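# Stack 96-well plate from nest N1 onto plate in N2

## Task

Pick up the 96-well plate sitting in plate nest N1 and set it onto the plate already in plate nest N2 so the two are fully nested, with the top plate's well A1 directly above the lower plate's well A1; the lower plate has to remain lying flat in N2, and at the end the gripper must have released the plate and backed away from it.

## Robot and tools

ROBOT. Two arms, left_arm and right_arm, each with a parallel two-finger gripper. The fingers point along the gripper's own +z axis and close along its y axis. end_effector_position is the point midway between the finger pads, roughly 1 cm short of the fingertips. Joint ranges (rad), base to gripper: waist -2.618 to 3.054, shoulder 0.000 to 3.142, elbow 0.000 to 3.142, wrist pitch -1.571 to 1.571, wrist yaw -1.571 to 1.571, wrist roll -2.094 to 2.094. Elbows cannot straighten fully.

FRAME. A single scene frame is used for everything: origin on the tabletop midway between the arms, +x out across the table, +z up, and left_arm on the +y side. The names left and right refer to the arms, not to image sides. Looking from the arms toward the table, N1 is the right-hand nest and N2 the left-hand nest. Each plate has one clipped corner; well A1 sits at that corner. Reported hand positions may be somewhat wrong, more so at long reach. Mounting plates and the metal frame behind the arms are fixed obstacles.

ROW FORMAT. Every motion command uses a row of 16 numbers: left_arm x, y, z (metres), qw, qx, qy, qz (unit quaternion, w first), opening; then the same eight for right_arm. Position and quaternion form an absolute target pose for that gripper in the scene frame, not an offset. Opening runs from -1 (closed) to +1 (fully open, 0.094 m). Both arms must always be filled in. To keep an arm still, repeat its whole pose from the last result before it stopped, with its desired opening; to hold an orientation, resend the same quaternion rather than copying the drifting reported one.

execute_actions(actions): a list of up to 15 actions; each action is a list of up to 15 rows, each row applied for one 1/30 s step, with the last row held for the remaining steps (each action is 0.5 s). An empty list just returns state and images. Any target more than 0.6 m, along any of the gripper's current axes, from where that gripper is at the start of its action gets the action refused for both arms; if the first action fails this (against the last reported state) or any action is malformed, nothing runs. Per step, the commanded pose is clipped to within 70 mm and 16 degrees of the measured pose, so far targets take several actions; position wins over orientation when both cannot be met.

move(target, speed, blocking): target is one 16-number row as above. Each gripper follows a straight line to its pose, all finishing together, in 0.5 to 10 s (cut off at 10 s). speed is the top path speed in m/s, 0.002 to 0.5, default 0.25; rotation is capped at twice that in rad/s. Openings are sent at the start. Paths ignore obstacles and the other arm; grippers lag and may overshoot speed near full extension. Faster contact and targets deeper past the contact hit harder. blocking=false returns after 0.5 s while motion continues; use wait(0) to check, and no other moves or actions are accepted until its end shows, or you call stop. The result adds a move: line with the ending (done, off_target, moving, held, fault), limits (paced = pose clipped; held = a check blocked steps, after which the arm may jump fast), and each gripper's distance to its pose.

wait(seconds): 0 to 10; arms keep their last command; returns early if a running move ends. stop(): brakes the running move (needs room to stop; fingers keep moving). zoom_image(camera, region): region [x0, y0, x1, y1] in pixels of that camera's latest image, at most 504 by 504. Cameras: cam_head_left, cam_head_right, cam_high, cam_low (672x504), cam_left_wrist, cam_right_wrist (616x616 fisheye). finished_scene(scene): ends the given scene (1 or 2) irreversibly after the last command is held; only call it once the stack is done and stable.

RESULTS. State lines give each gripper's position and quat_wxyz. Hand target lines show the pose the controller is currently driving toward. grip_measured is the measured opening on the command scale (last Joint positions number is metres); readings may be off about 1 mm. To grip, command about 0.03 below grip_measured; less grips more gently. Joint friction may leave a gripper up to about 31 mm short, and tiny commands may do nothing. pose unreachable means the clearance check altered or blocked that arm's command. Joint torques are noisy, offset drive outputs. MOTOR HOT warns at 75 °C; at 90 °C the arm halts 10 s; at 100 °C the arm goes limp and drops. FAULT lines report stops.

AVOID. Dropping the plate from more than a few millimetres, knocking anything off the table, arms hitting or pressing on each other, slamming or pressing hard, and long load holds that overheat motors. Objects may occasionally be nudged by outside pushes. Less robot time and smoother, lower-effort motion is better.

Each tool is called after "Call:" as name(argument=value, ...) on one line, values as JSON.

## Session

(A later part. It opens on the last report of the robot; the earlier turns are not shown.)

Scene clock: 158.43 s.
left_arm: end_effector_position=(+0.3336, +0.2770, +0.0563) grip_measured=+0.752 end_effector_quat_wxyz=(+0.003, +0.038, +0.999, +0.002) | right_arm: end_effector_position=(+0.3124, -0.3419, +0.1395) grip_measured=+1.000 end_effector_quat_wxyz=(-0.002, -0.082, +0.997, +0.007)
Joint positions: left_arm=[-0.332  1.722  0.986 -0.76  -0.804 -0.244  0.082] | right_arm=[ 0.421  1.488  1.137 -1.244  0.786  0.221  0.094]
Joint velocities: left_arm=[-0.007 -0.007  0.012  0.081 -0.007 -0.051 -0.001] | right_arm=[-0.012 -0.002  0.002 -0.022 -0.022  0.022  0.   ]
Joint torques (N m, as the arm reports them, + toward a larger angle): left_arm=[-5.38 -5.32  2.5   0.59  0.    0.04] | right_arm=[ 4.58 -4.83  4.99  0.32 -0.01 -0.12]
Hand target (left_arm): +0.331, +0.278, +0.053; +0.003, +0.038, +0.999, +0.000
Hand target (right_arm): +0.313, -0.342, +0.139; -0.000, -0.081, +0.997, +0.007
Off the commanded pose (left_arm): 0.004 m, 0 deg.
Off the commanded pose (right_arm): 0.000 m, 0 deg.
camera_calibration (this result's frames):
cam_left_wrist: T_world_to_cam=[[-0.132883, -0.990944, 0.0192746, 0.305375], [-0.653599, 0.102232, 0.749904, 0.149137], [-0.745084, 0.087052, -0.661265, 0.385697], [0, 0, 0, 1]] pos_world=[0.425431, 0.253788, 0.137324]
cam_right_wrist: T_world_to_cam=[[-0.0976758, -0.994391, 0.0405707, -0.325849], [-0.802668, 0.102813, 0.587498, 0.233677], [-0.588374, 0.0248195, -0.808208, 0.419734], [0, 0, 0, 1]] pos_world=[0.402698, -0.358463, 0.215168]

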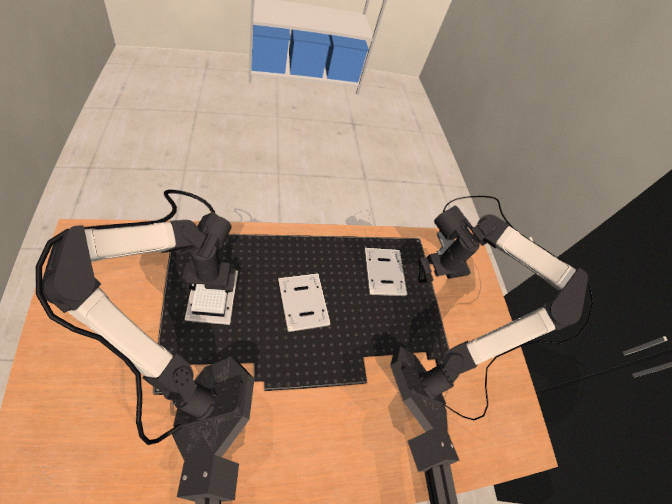

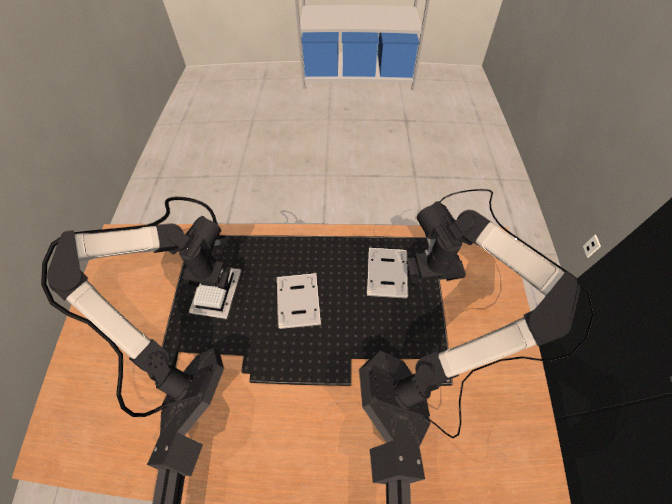

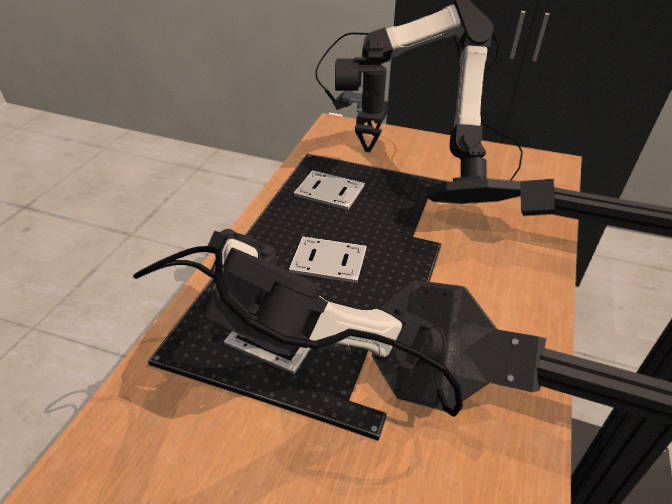

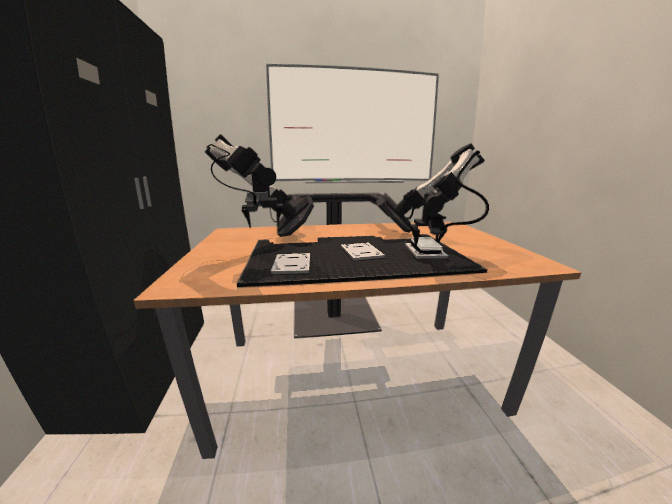

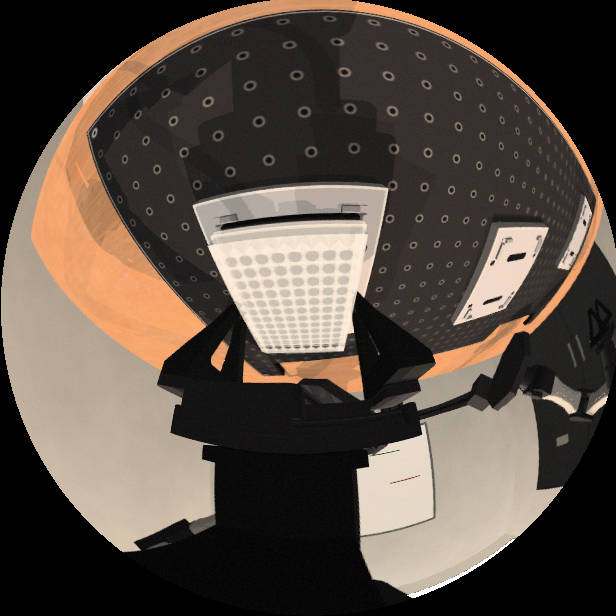

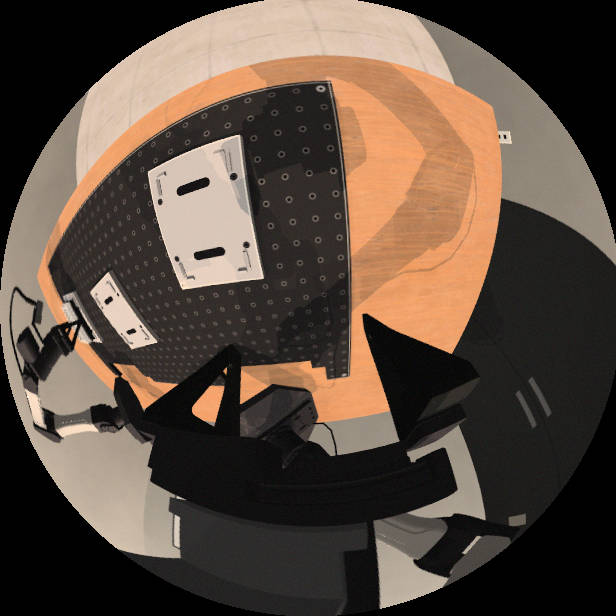

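Aligned; release.

Call:
execute_actions(actions=[[[0.3305,0.2775,0.0535,0.004,0.038,0.999,0,0.85,0.3125,-0.342,0.1395,0,-0.081,0.997,0.007,1]],[[0.3305,0.2775,0.0535,0.004,0.038,0.999,0,1,0.3125,-0.342,0.1395,0,-0.081,0.997,0.007,1]]])

Call:
zoom_image(camera="cam_left_wrist", region=[190,150,400,280])

Call:
move(target=[0.36,0.28,0.17,0.004,0.038,0.999,0,1,0.3125,-0.342,0.1395,0,-0.081,0.997,0.007,1], speed=0.15)

Call:
zoom_image(camera="cam_head_left", region=[170,250,260,335])

Call:
zoom_image(camera="cam_low", region=[395,225,460,270])

Call:
zoom_image(camera="cam_left_wrist", region=[210,170,390,330])

Scene clock: 167.30 s.
left_arm: end_effector_position=(+0.3341, +0.2769, +0.0563) grip_measured=+1.000 end_effector_quat_wxyz=(+0.004, +0.038, +0.999, +0.002) | right_arm: end_effector_position=(+0.3124, -0.3419, +0.1395) grip_measured=+1.000 end_effector_quat_wxyz=(-0.002, -0.082, +0.997, +0.007)
Joint positions: left_arm=[-0.332  1.722  0.986 -0.758 -0.804 -0.242  0.094] | right_arm=[ 0.421  1.488  1.137 -1.244  0.786  0.221  0.094]
Joint velocities: left_arm=[-0.012  0.012  0.007  0.051 -0.066 -0.007  0.   ] | right_arm=[ 0.002 -0.002 -0.007 -0.022 -0.066 -0.022  0.   ]
Joint torques (N m, as the arm reports them, + toward a larger angle): left_arm=[-5.4  -5.31  2.47  0.62  0.    0.05] | right_arm=[ 4.6  -4.83  5.    0.32  0.   -0.11]
Hand target (left_arm): +0.331, +0.278, +0.053; +0.004, +0.038, +0.999, +0.000
Hand target (right_arm): +0.313, -0.342, +0.139; -0.000, -0.081, +0.997, +0.007
Off the commanded pose (left_arm): 0.005 m, 0 deg.
Off the commanded pose (right_arm): 0.000 m, 0 deg.
camera_calibration (this result's frames):
cam_left_wrist: T_world_to_cam=[[-0.132535, -0.990984, 0.0196209, 0.305155], [-0.654957, 0.102418, 0.748693, 0.149941], [-0.743953, 0.0863772, -0.662626, 0.385963], [0, 0, 0, 1]] pos_world=[0.425787, 0.253708, 0.137502]
cam_right_wrist: T_world_to_cam=[[-0.0976758, -0.994391, 0.0405707, -0.325849], [-0.802668, 0.102813, 0.587498, 0.233677], [-0.588374, 0.0248195, -0.808208, 0.419734], [0, 0, 0, 1]] pos_world=[0.402698, -0.358463, 0.215168]

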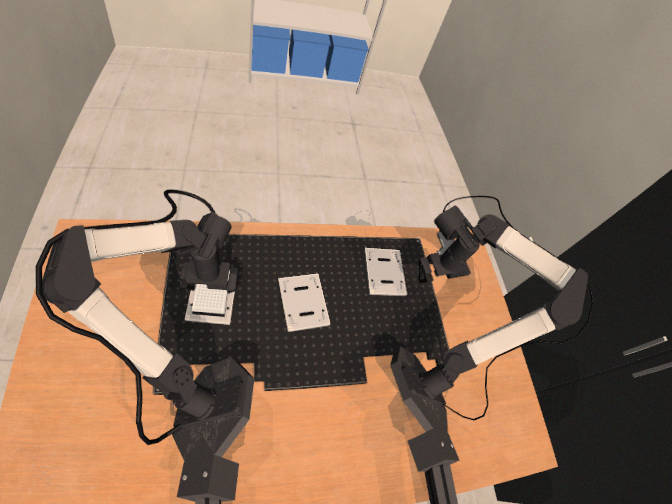

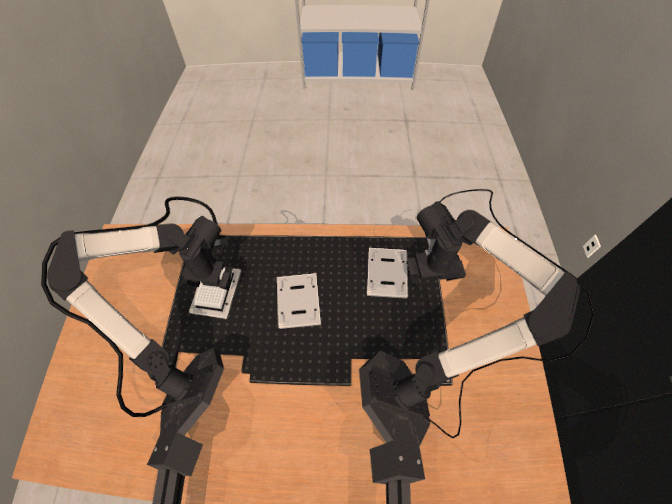

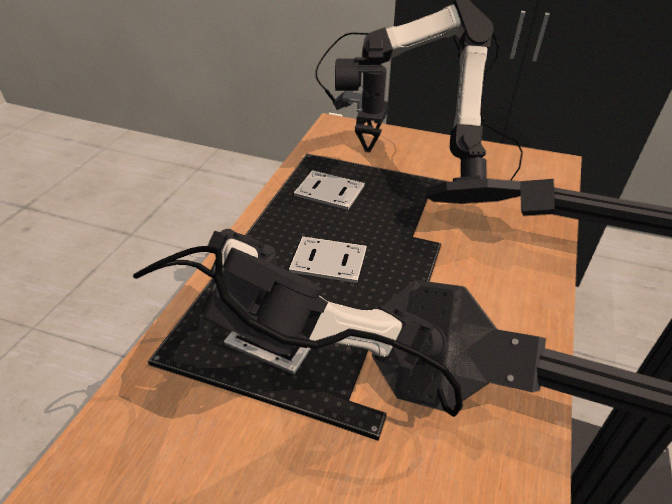

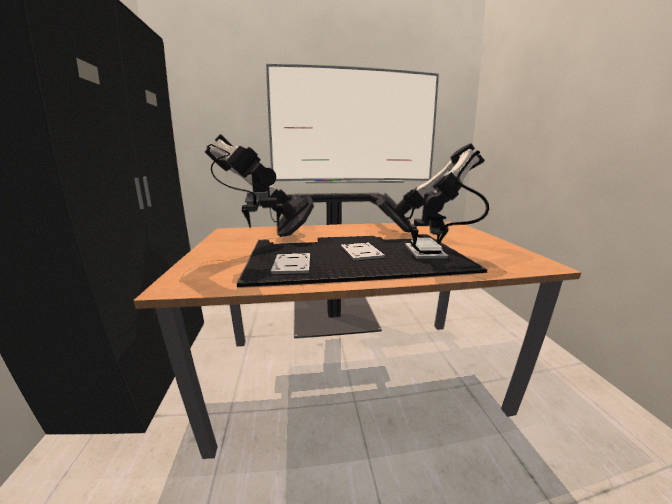

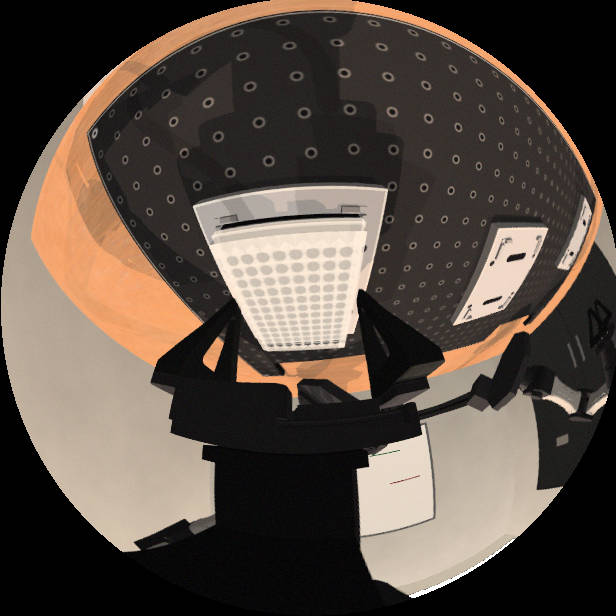

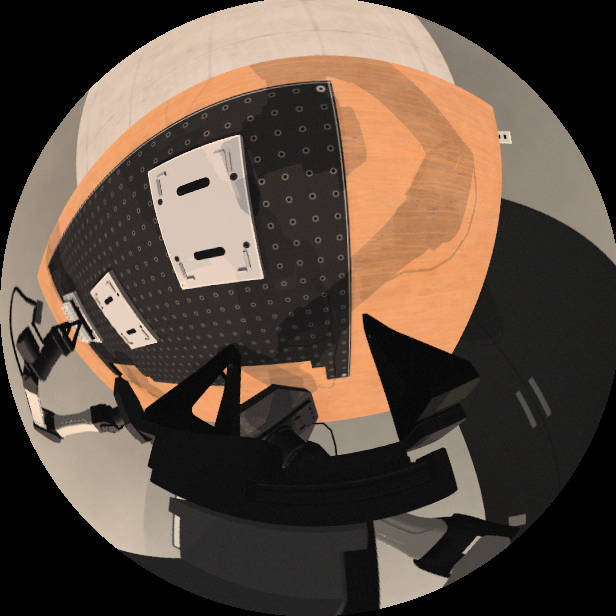

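Region (190, 150, 400, 280) of cam_left_wrist's 616x616 image, scaled by 2.400, with more detail than that image has; it fills the top 312 rows of this view, and the rest is white.

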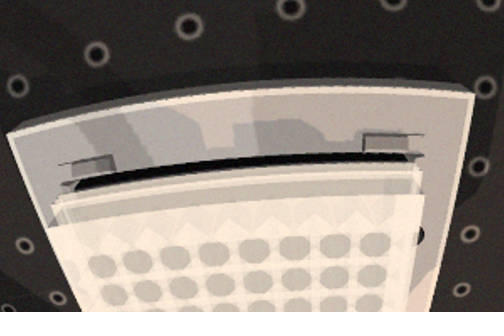

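Scene clock: 168.77 s.
left_arm: end_effector_position=(+0.3583, +0.2825, +0.1693) grip_measured=+1.000 end_effector_quat_wxyz=(+0.012, +0.036, +0.999, -0.003) | right_arm: end_effector_position=(+0.3124, -0.3419, +0.1395) grip_measured=+1.000 end_effector_quat_wxyz=(-0.002, -0.082, +0.997, +0.007)
Joint positions: left_arm=[-0.566  1.751  1.395 -1.351 -0.795 -0.562  0.094] | right_arm=[ 0.421  1.488  1.137 -1.244  0.786  0.221  0.094]
Joint velocities: left_arm=[ 0.002 -0.017 -0.002 -0.066 -0.037 -0.022  0.   ] | right_arm=[-0.017  0.012  0.002 -0.022 -0.037 -0.037  0.   ]
Joint torques (N m, as the arm reports them, + toward a larger angle): left_arm=[-6.81 -2.74  6.3   0.21 -0.01 -0.14] | right_arm=[ 4.59 -4.83  5.    0.32  0.   -0.11]
Hand target (left_arm): +0.359, +0.280, +0.170; +0.006, +0.038, +0.999, -0.004
Hand target (right_arm): +0.313, -0.342, +0.139; -0.000, -0.081, +0.997, +0.007
Off the commanded pose (left_arm): 0.003 m, 1 deg.
Off the commanded pose (right_arm): 0.000 m, 0 deg.
move: done
camera_calibration (this result's frames):
cam_left_wrist: T_world_to_cam=[[-0.12942, -0.991193, 0.028071, 0.309205], [-0.667082, 0.107976, 0.737118, 0.0853248], [-0.733656, 0.0766718, -0.675181, 0.479608], [0, 0, 0, 1]] pos_world=[0.448803, 0.260496, 0.252248]
cam_right_wrist: T_world_to_cam=[[-0.0976758, -0.994391, 0.0405707, -0.325849], [-0.802668, 0.102813, 0.587498, 0.233677], [-0.588374, 0.0248195, -0.808208, 0.419734], [0, 0, 0, 1]] pos_world=[0.402698, -0.358463, 0.215168]

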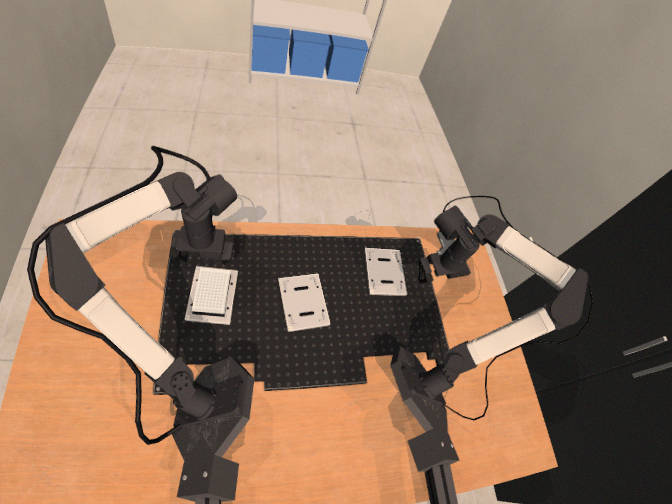

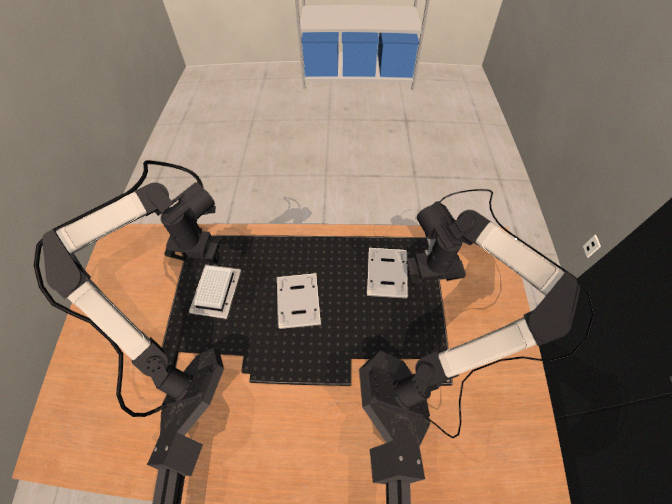

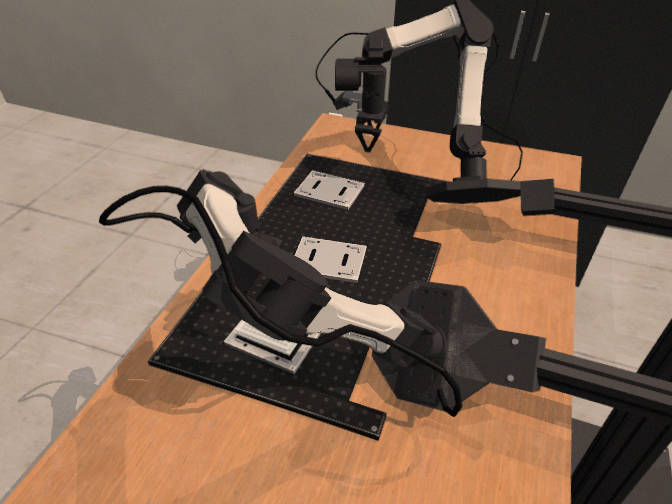

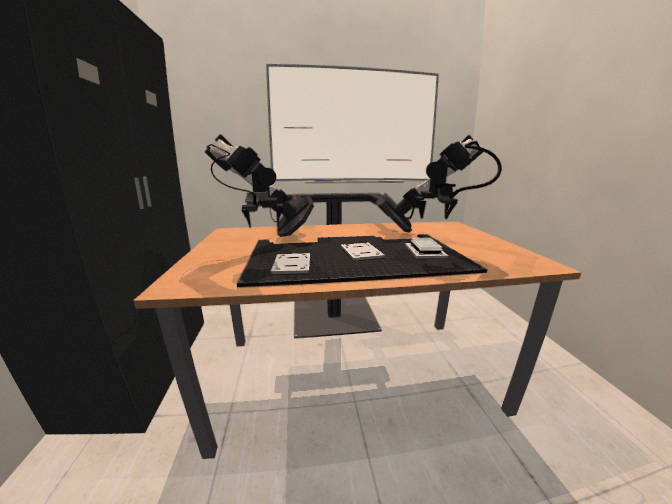

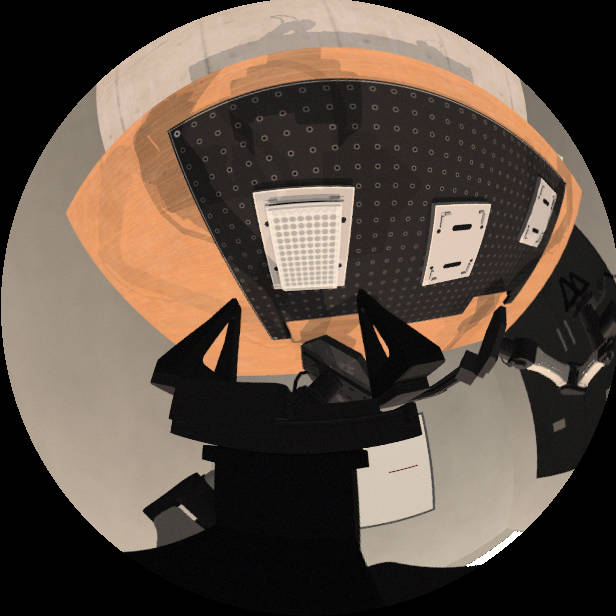

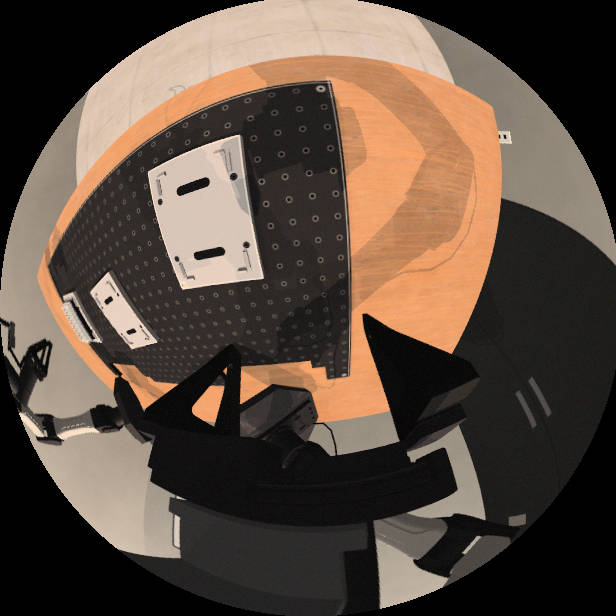

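Region (170, 250, 260, 335) of cam_head_left's 672x504 image, scaled by 5.600, with more detail than that image has.

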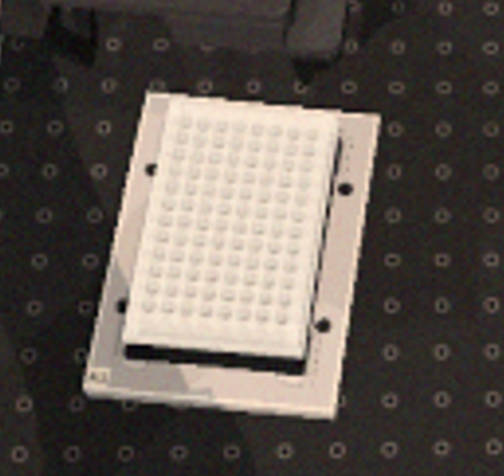

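Region (395, 225, 460, 270) of cam_low's 672x504 image, scaled by 7.754, with more detail than that image has; it fills the top 349 rows of this view, and the rest is white.

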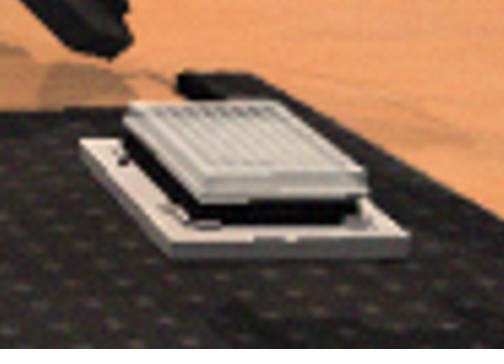

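Region (210, 170, 390, 330) of cam_left_wrist's 616x616 image, scaled by 2.800, with more detail than that image has.

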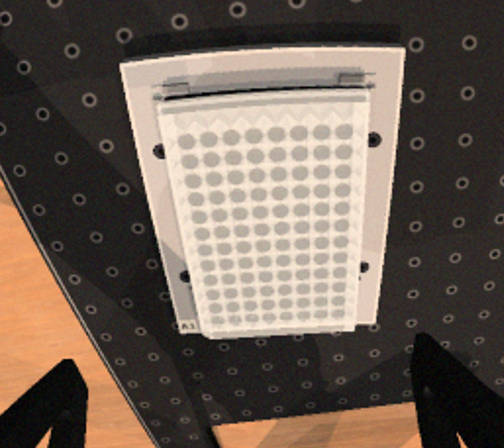

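Call:
move(target=[0.36,0.28,0.17,0.004,0.038,0.999,0,1,0.27,0.06,0.075,0,-0.081,0.997,0.007,1])

Call:
zoom_image(camera="cam_right_wrist", region=[40,170,280,410])

Scene clock: 176.57 s.
left_arm: end_effector_position=(+0.3567, +0.2836, +0.1693) grip_measured=+1.000 end_effector_quat_wxyz=(+0.009, +0.037, +0.999, -0.001) | right_arm: end_effector_position=(+0.2660, +0.0546, +0.0724) grip_measured=+1.000 end_effector_quat_wxyz=(+0.006, -0.083, +0.996, -0.001)
Joint positions: left_arm=[-0.566  1.751  1.395 -1.361 -0.795 -0.567  0.094] | right_arm=[ 0.995  2.834  1.789 -1.046  0.647  0.957  0.094]
Joint velocities: left_arm=[ 0.002 -0.002  0.007 -0.007 -0.066 -0.007  0.   ] | right_arm=[-0.012 -0.002  0.017  0.022  0.007  0.007  0.   ]
Joint torques (N m, as the arm reports them, + toward a larger angle): left_arm=[-6.69 -2.17  7.07  0.19 -0.03 -0.15] | right_arm=[  8.73 -10.95   7.14   0.2   -0.05   0.02]
Hand target (left_arm): +0.360, +0.280, +0.170; +0.005, +0.038, +0.999, -0.000
Hand target (right_arm): +0.264, +0.057, +0.073; +0.000, -0.080, +0.997, -0.000
Off the commanded pose (left_arm): 0.005 m, 1 deg.
Off the commanded pose (right_arm): 0.007 m, 1 deg.
move: done
camera_calibration (this result's frames):
cam_left_wrist: T_world_to_cam=[[-0.130936, -0.991076, 0.0249907, 0.311116], [-0.662617, 0.106236, 0.741386, 0.0823553], [-0.737425, 0.0805145, -0.670614, 0.477814], [0, 0, 0, 1]] pos_world=[0.447658, 0.26112, 0.251596]
cam_right_wrist: T_world_to_cam=[[-0.0964939, -0.993887, 0.0536521, 0.0653274], [-0.812813, 0.109796, 0.572084, 0.198477], [-0.574477, 0.0115934, -0.818439, 0.326128], [0, 0, 0, 1]] pos_world=[0.354982, 0.039355, 0.149865]

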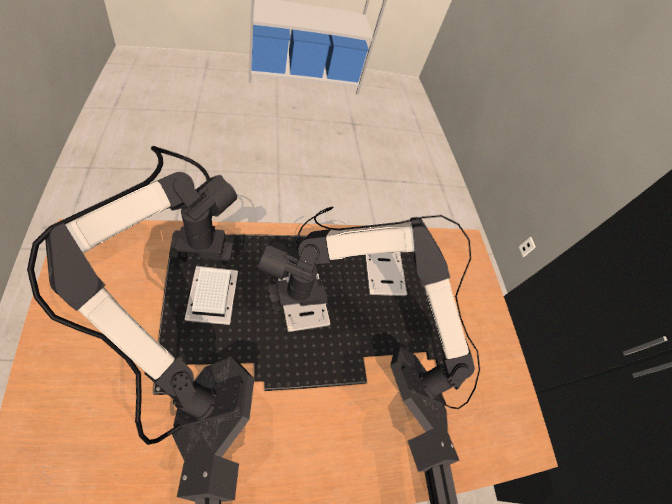

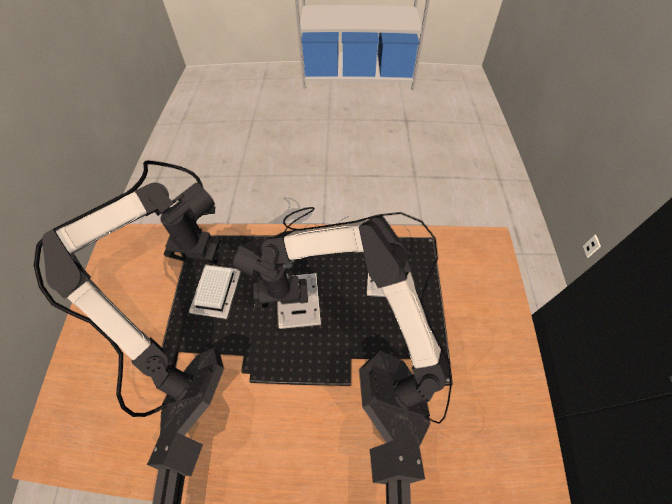

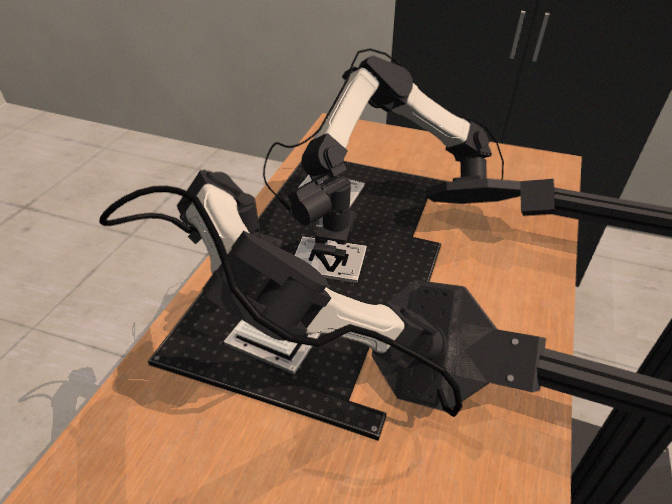

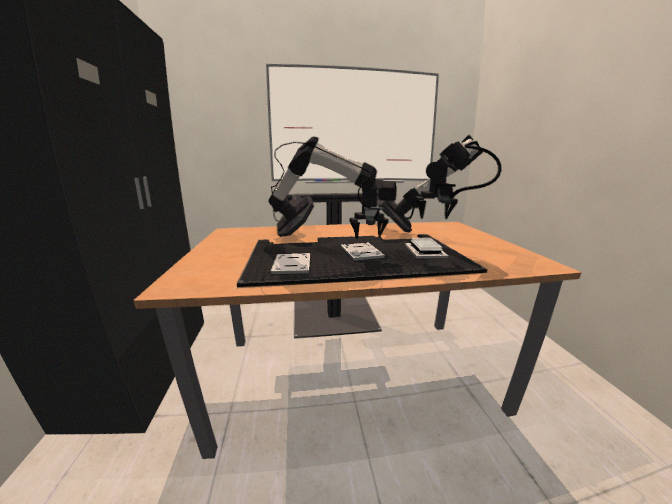

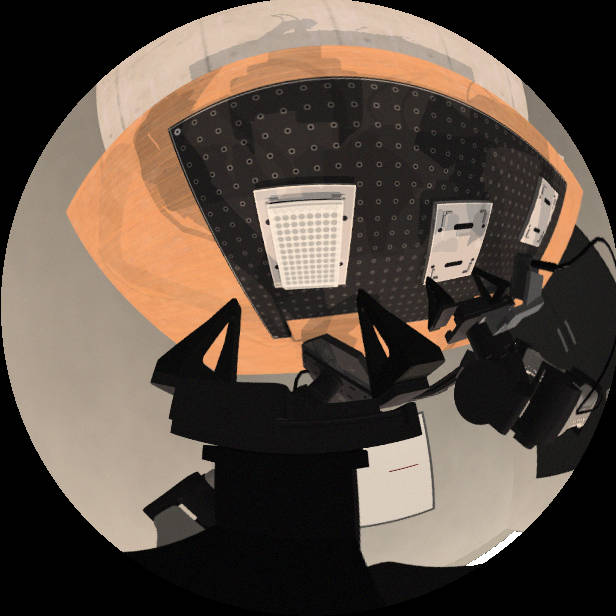

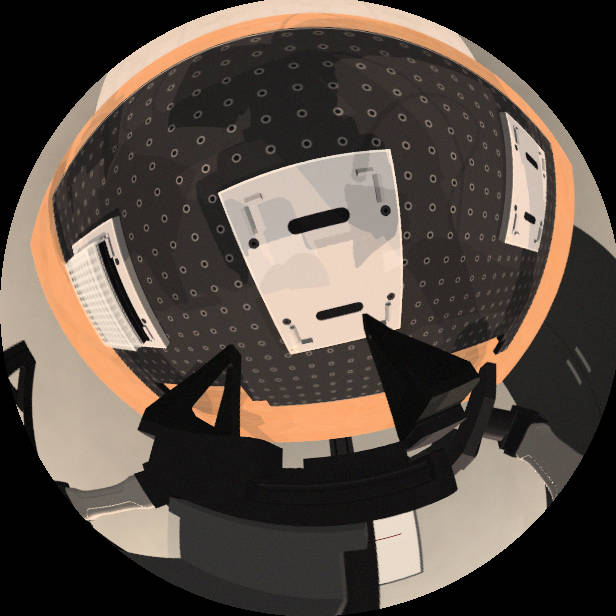

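Region (40, 170, 280, 410) of cam_right_wrist's 616x616 image, scaled by 2.100, with more detail than that image has.

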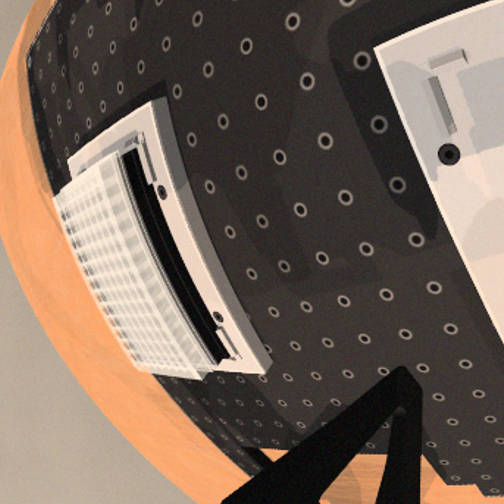

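Call:
move(target=[0.435,0.268,0.09,0.004,0.038,0.999,0,-0.2,0.27,0.06,0.075,0,-0.081,0.997,0.007,1], speed=0.15)

Call:
move(target=[0.42,0.268,0.046,0.004,0.038,0.999,0,-0.2,0.27,0.06,0.075,0,-0.081,0.997,0.007,1], speed=0.06)

Call:
zoom_image(camera="cam_right_wrist", region=[40,210,190,360])

Scene clock: 183.27 s.
left_arm: end_effector_position=(+0.4268, +0.2699, +0.0933) grip_measured=-0.198 end_effector_quat_wxyz=(-0.006, +0.042, +0.999, +0.003) | right_arm: end_effector_position=(+0.2698, +0.0577, +0.0763) grip_measured=+1.000 end_effector_quat_wxyz=(+0.007, -0.078, +0.997, +0.005)
Joint positions: left_arm=[-0.358  1.996  1.556 -1.108 -0.801 -0.291  0.038] | right_arm=[ 0.995  2.834  1.809 -1.051  0.643  0.958  0.094]
Joint velocities: left_arm=[ 0.002 -0.002 -0.002  0.022 -0.007  0.051  0.   ] | right_arm=[-0.017 -0.002 -0.007  0.037  0.007  0.007  0.   ]
Joint torques (N m, as the arm reports them, + toward a larger angle): left_arm=[-7.91 -5.45  6.29  0.58 -0.12  0.05] | right_arm=[  8.16 -11.06   7.17   0.22  -0.07  -0.2 ]
Hand target (left_arm): +0.436, +0.269, +0.092; +0.003, +0.038, +0.999, +0.004
Hand target (right_arm): +0.270, +0.060, +0.075; +0.000, -0.081, +0.997, +0.007
Off the commanded pose (left_arm): 0.009 m, 1 deg.
Off the commanded pose (right_arm): 0.003 m, 1 deg.
move: done
camera_calibration (this result's frames):
cam_left_wrist: T_world_to_cam=[[-0.14037, -0.989885, 0.0206118, 0.312746], [-0.63906, 0.106483, 0.76175, 0.174614], [-0.75624, 0.0937544, -0.647543, 0.48195], [0, 0, 0, 1]] pos_world=[0.519958, 0.245804, 0.172625]
cam_right_wrist: T_world_to_cam=[[-0.106804, -0.993437, 0.0409283, 0.0723204], [-0.812455, 0.110928, 0.572373, 0.19887], [-0.573157, 0.0278793, -0.818971, 0.330262], [0, 0, 0, 1]] pos_world=[0.358589, 0.0405781, 0.153687]

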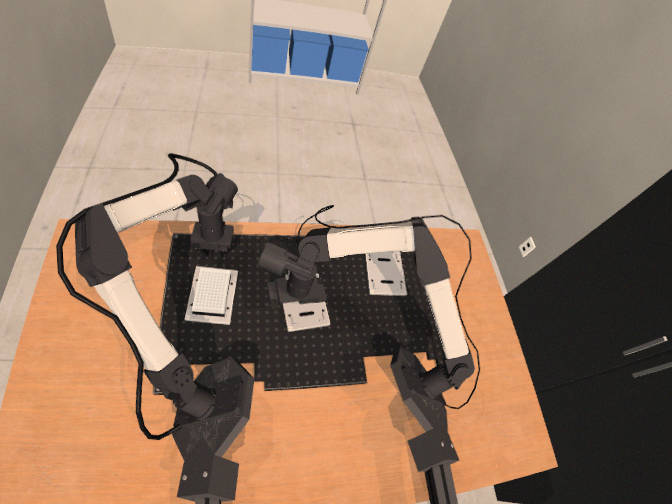

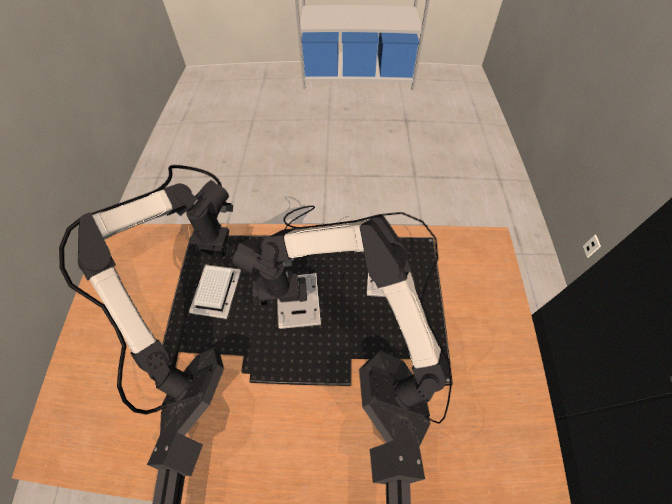

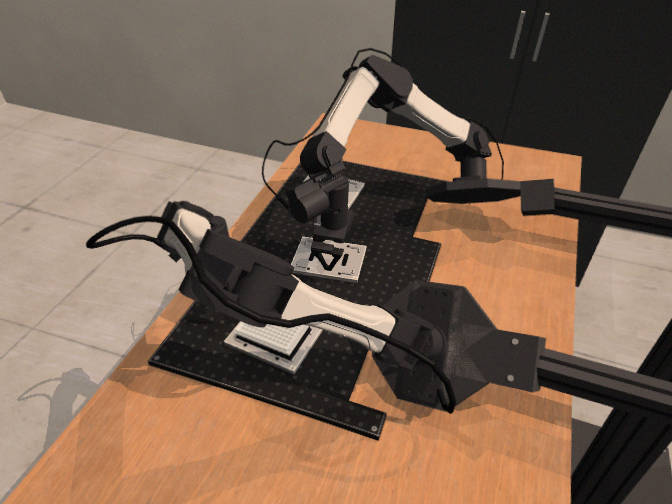

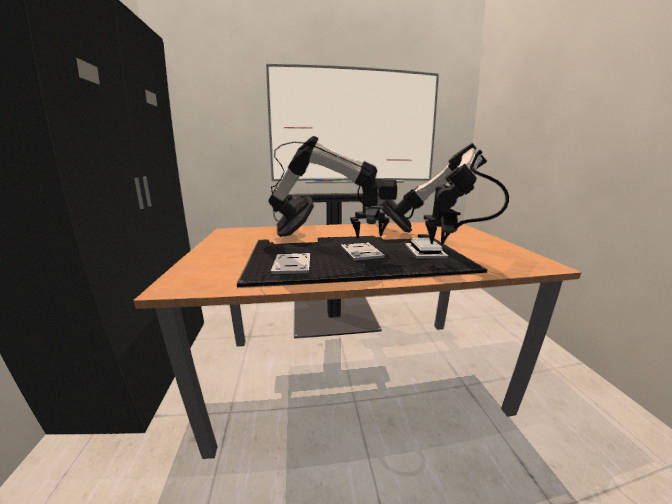

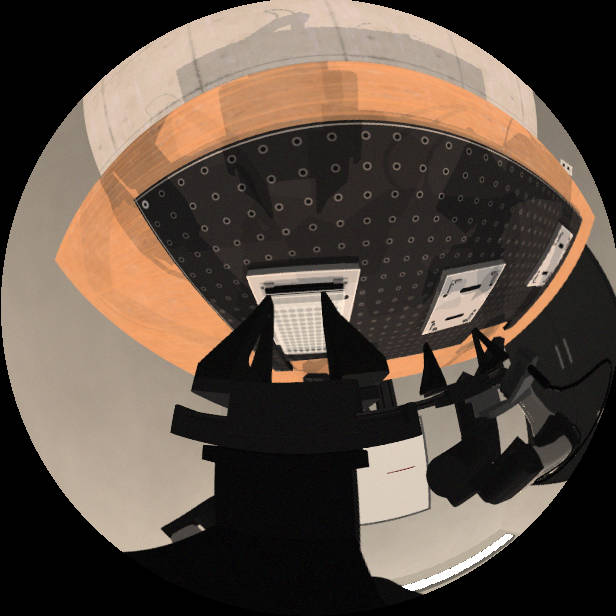

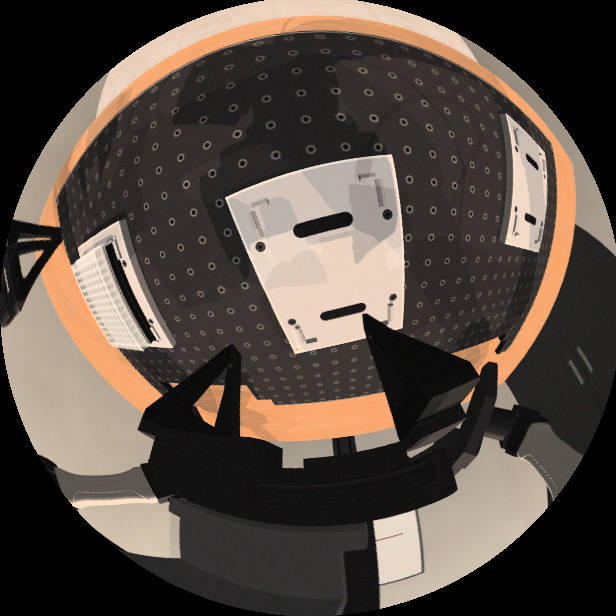

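Scene clock: 184.57 s.
left_arm: end_effector_position=(+0.4234, +0.2674, +0.0487) grip_measured=-0.198 end_effector_quat_wxyz=(+0.002, +0.037, +0.999, +0.003) | right_arm: end_effector_position=(+0.2698, +0.0577, +0.0763) grip_measured=+1.000 end_effector_quat_wxyz=(+0.007, -0.078, +0.997, +0.005)
Joint positions: left_arm=[-0.281  1.996  1.412 -0.863 -0.801 -0.176  0.038] | right_arm=[ 0.995  2.834  1.809 -1.051  0.643  0.958  0.094]
Joint velocities: left_arm=[ 0.002 -0.007 -0.012  0.022 -0.125  0.066  0.001] | right_arm=[-0.022  0.007  0.017  0.022 -0.022  0.066  0.   ]
Joint torques (N m, as the arm reports them, + toward a larger angle): left_arm=[-7.63 -7.43  2.5   0.61  0.01  0.06] | right_arm=[  8.15 -11.07   7.18   0.22  -0.07  -0.2 ]
Hand target (left_arm): +0.420, +0.268, +0.046; +0.003, +0.038, +0.999, +0.001
Hand target (right_arm): +0.270, +0.060, +0.075; +0.000, -0.081, +0.997, +0.007
Off the commanded pose (left_arm): 0.004 m, 0 deg.
Off the commanded pose (right_arm): 0.003 m, 1 deg.
move: done
camera_calibration (this result's frames):
cam_left_wrist: T_world_to_cam=[[-0.130935, -0.991233, 0.0177233, 0.307266], [-0.652341, 0.099604, 0.751353, 0.214643], [-0.74653, 0.0868169, -0.659663, 0.449058], [0, 0, 0, 1]] pos_world=[0.515487, 0.244207, 0.129509]
cam_right_wrist: T_world_to_cam=[[-0.106804, -0.993437, 0.0409283, 0.0723204], [-0.812455, 0.110928, 0.572373, 0.19887], [-0.573157, 0.0278793, -0.818971, 0.330262], [0, 0, 0, 1]] pos_world=[0.358589, 0.0405781, 0.153687]

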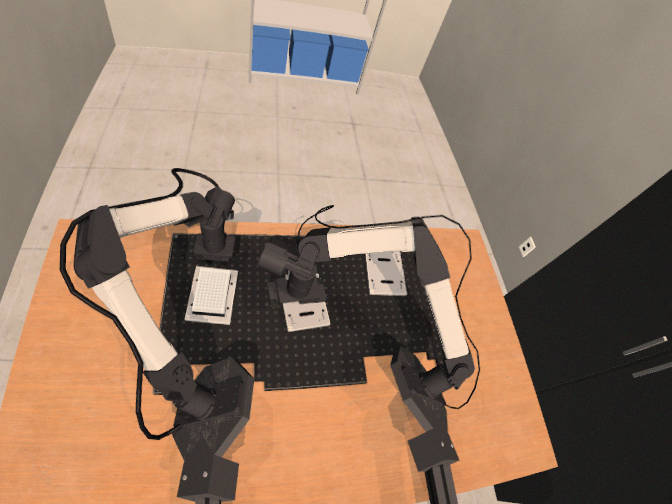

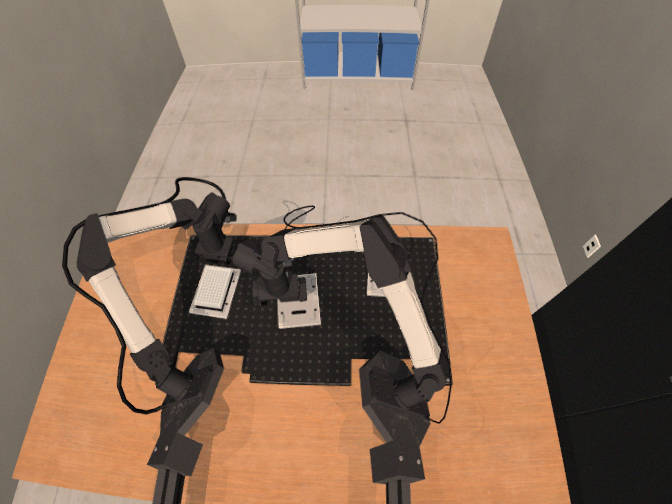

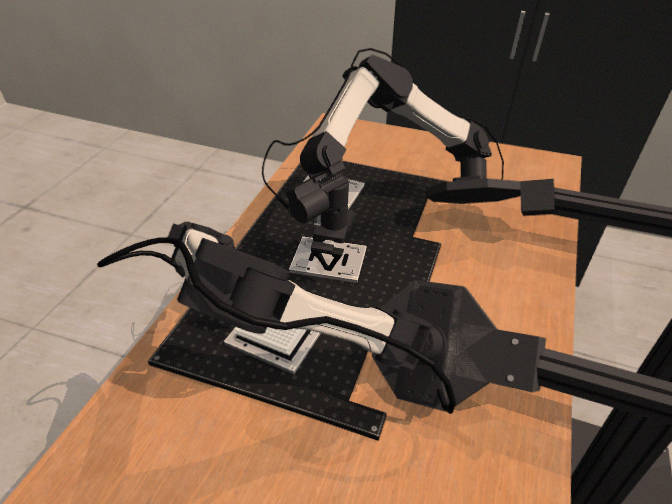

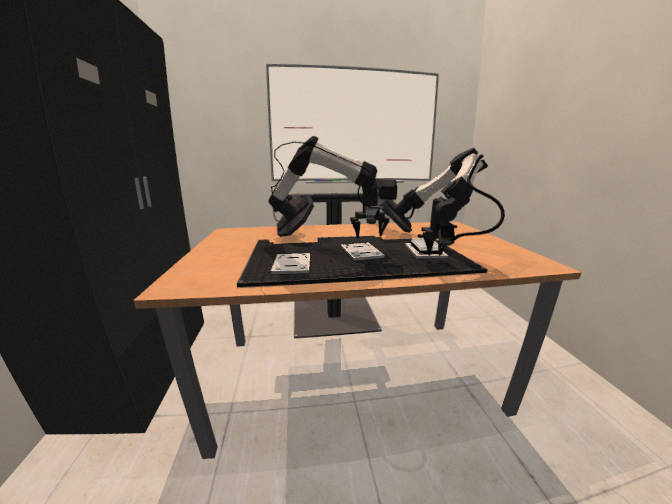

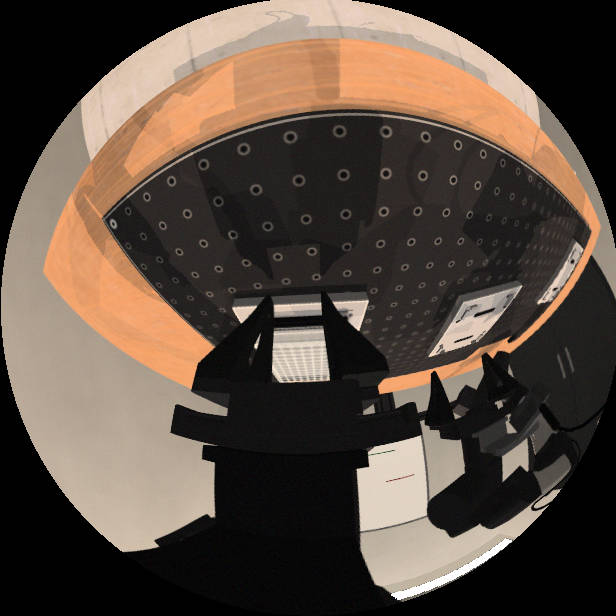

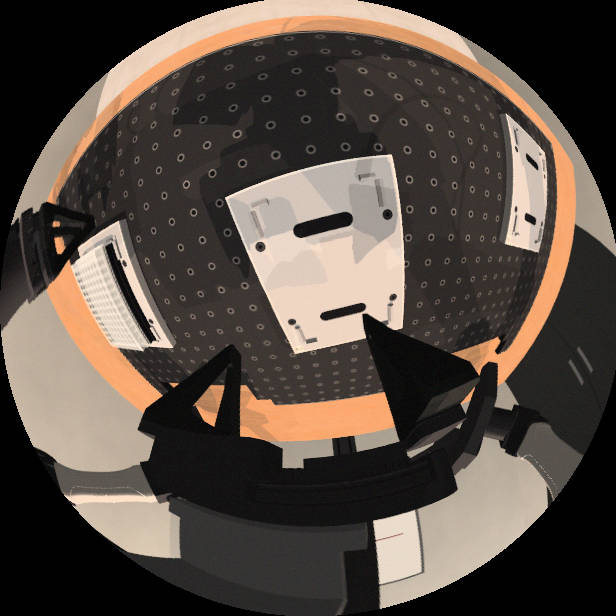

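Region (40, 210, 190, 360) of cam_right_wrist's 616x616 image, scaled by 3.360, with more detail than that image has.

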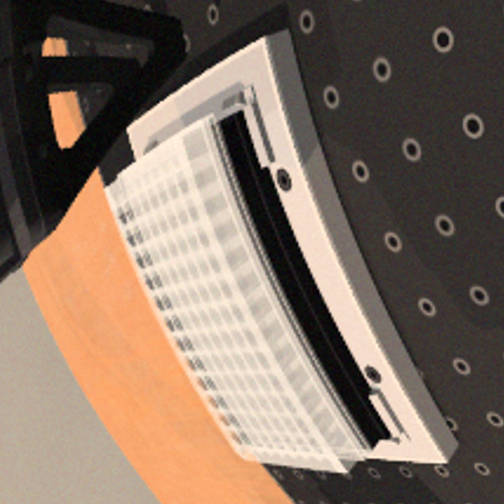

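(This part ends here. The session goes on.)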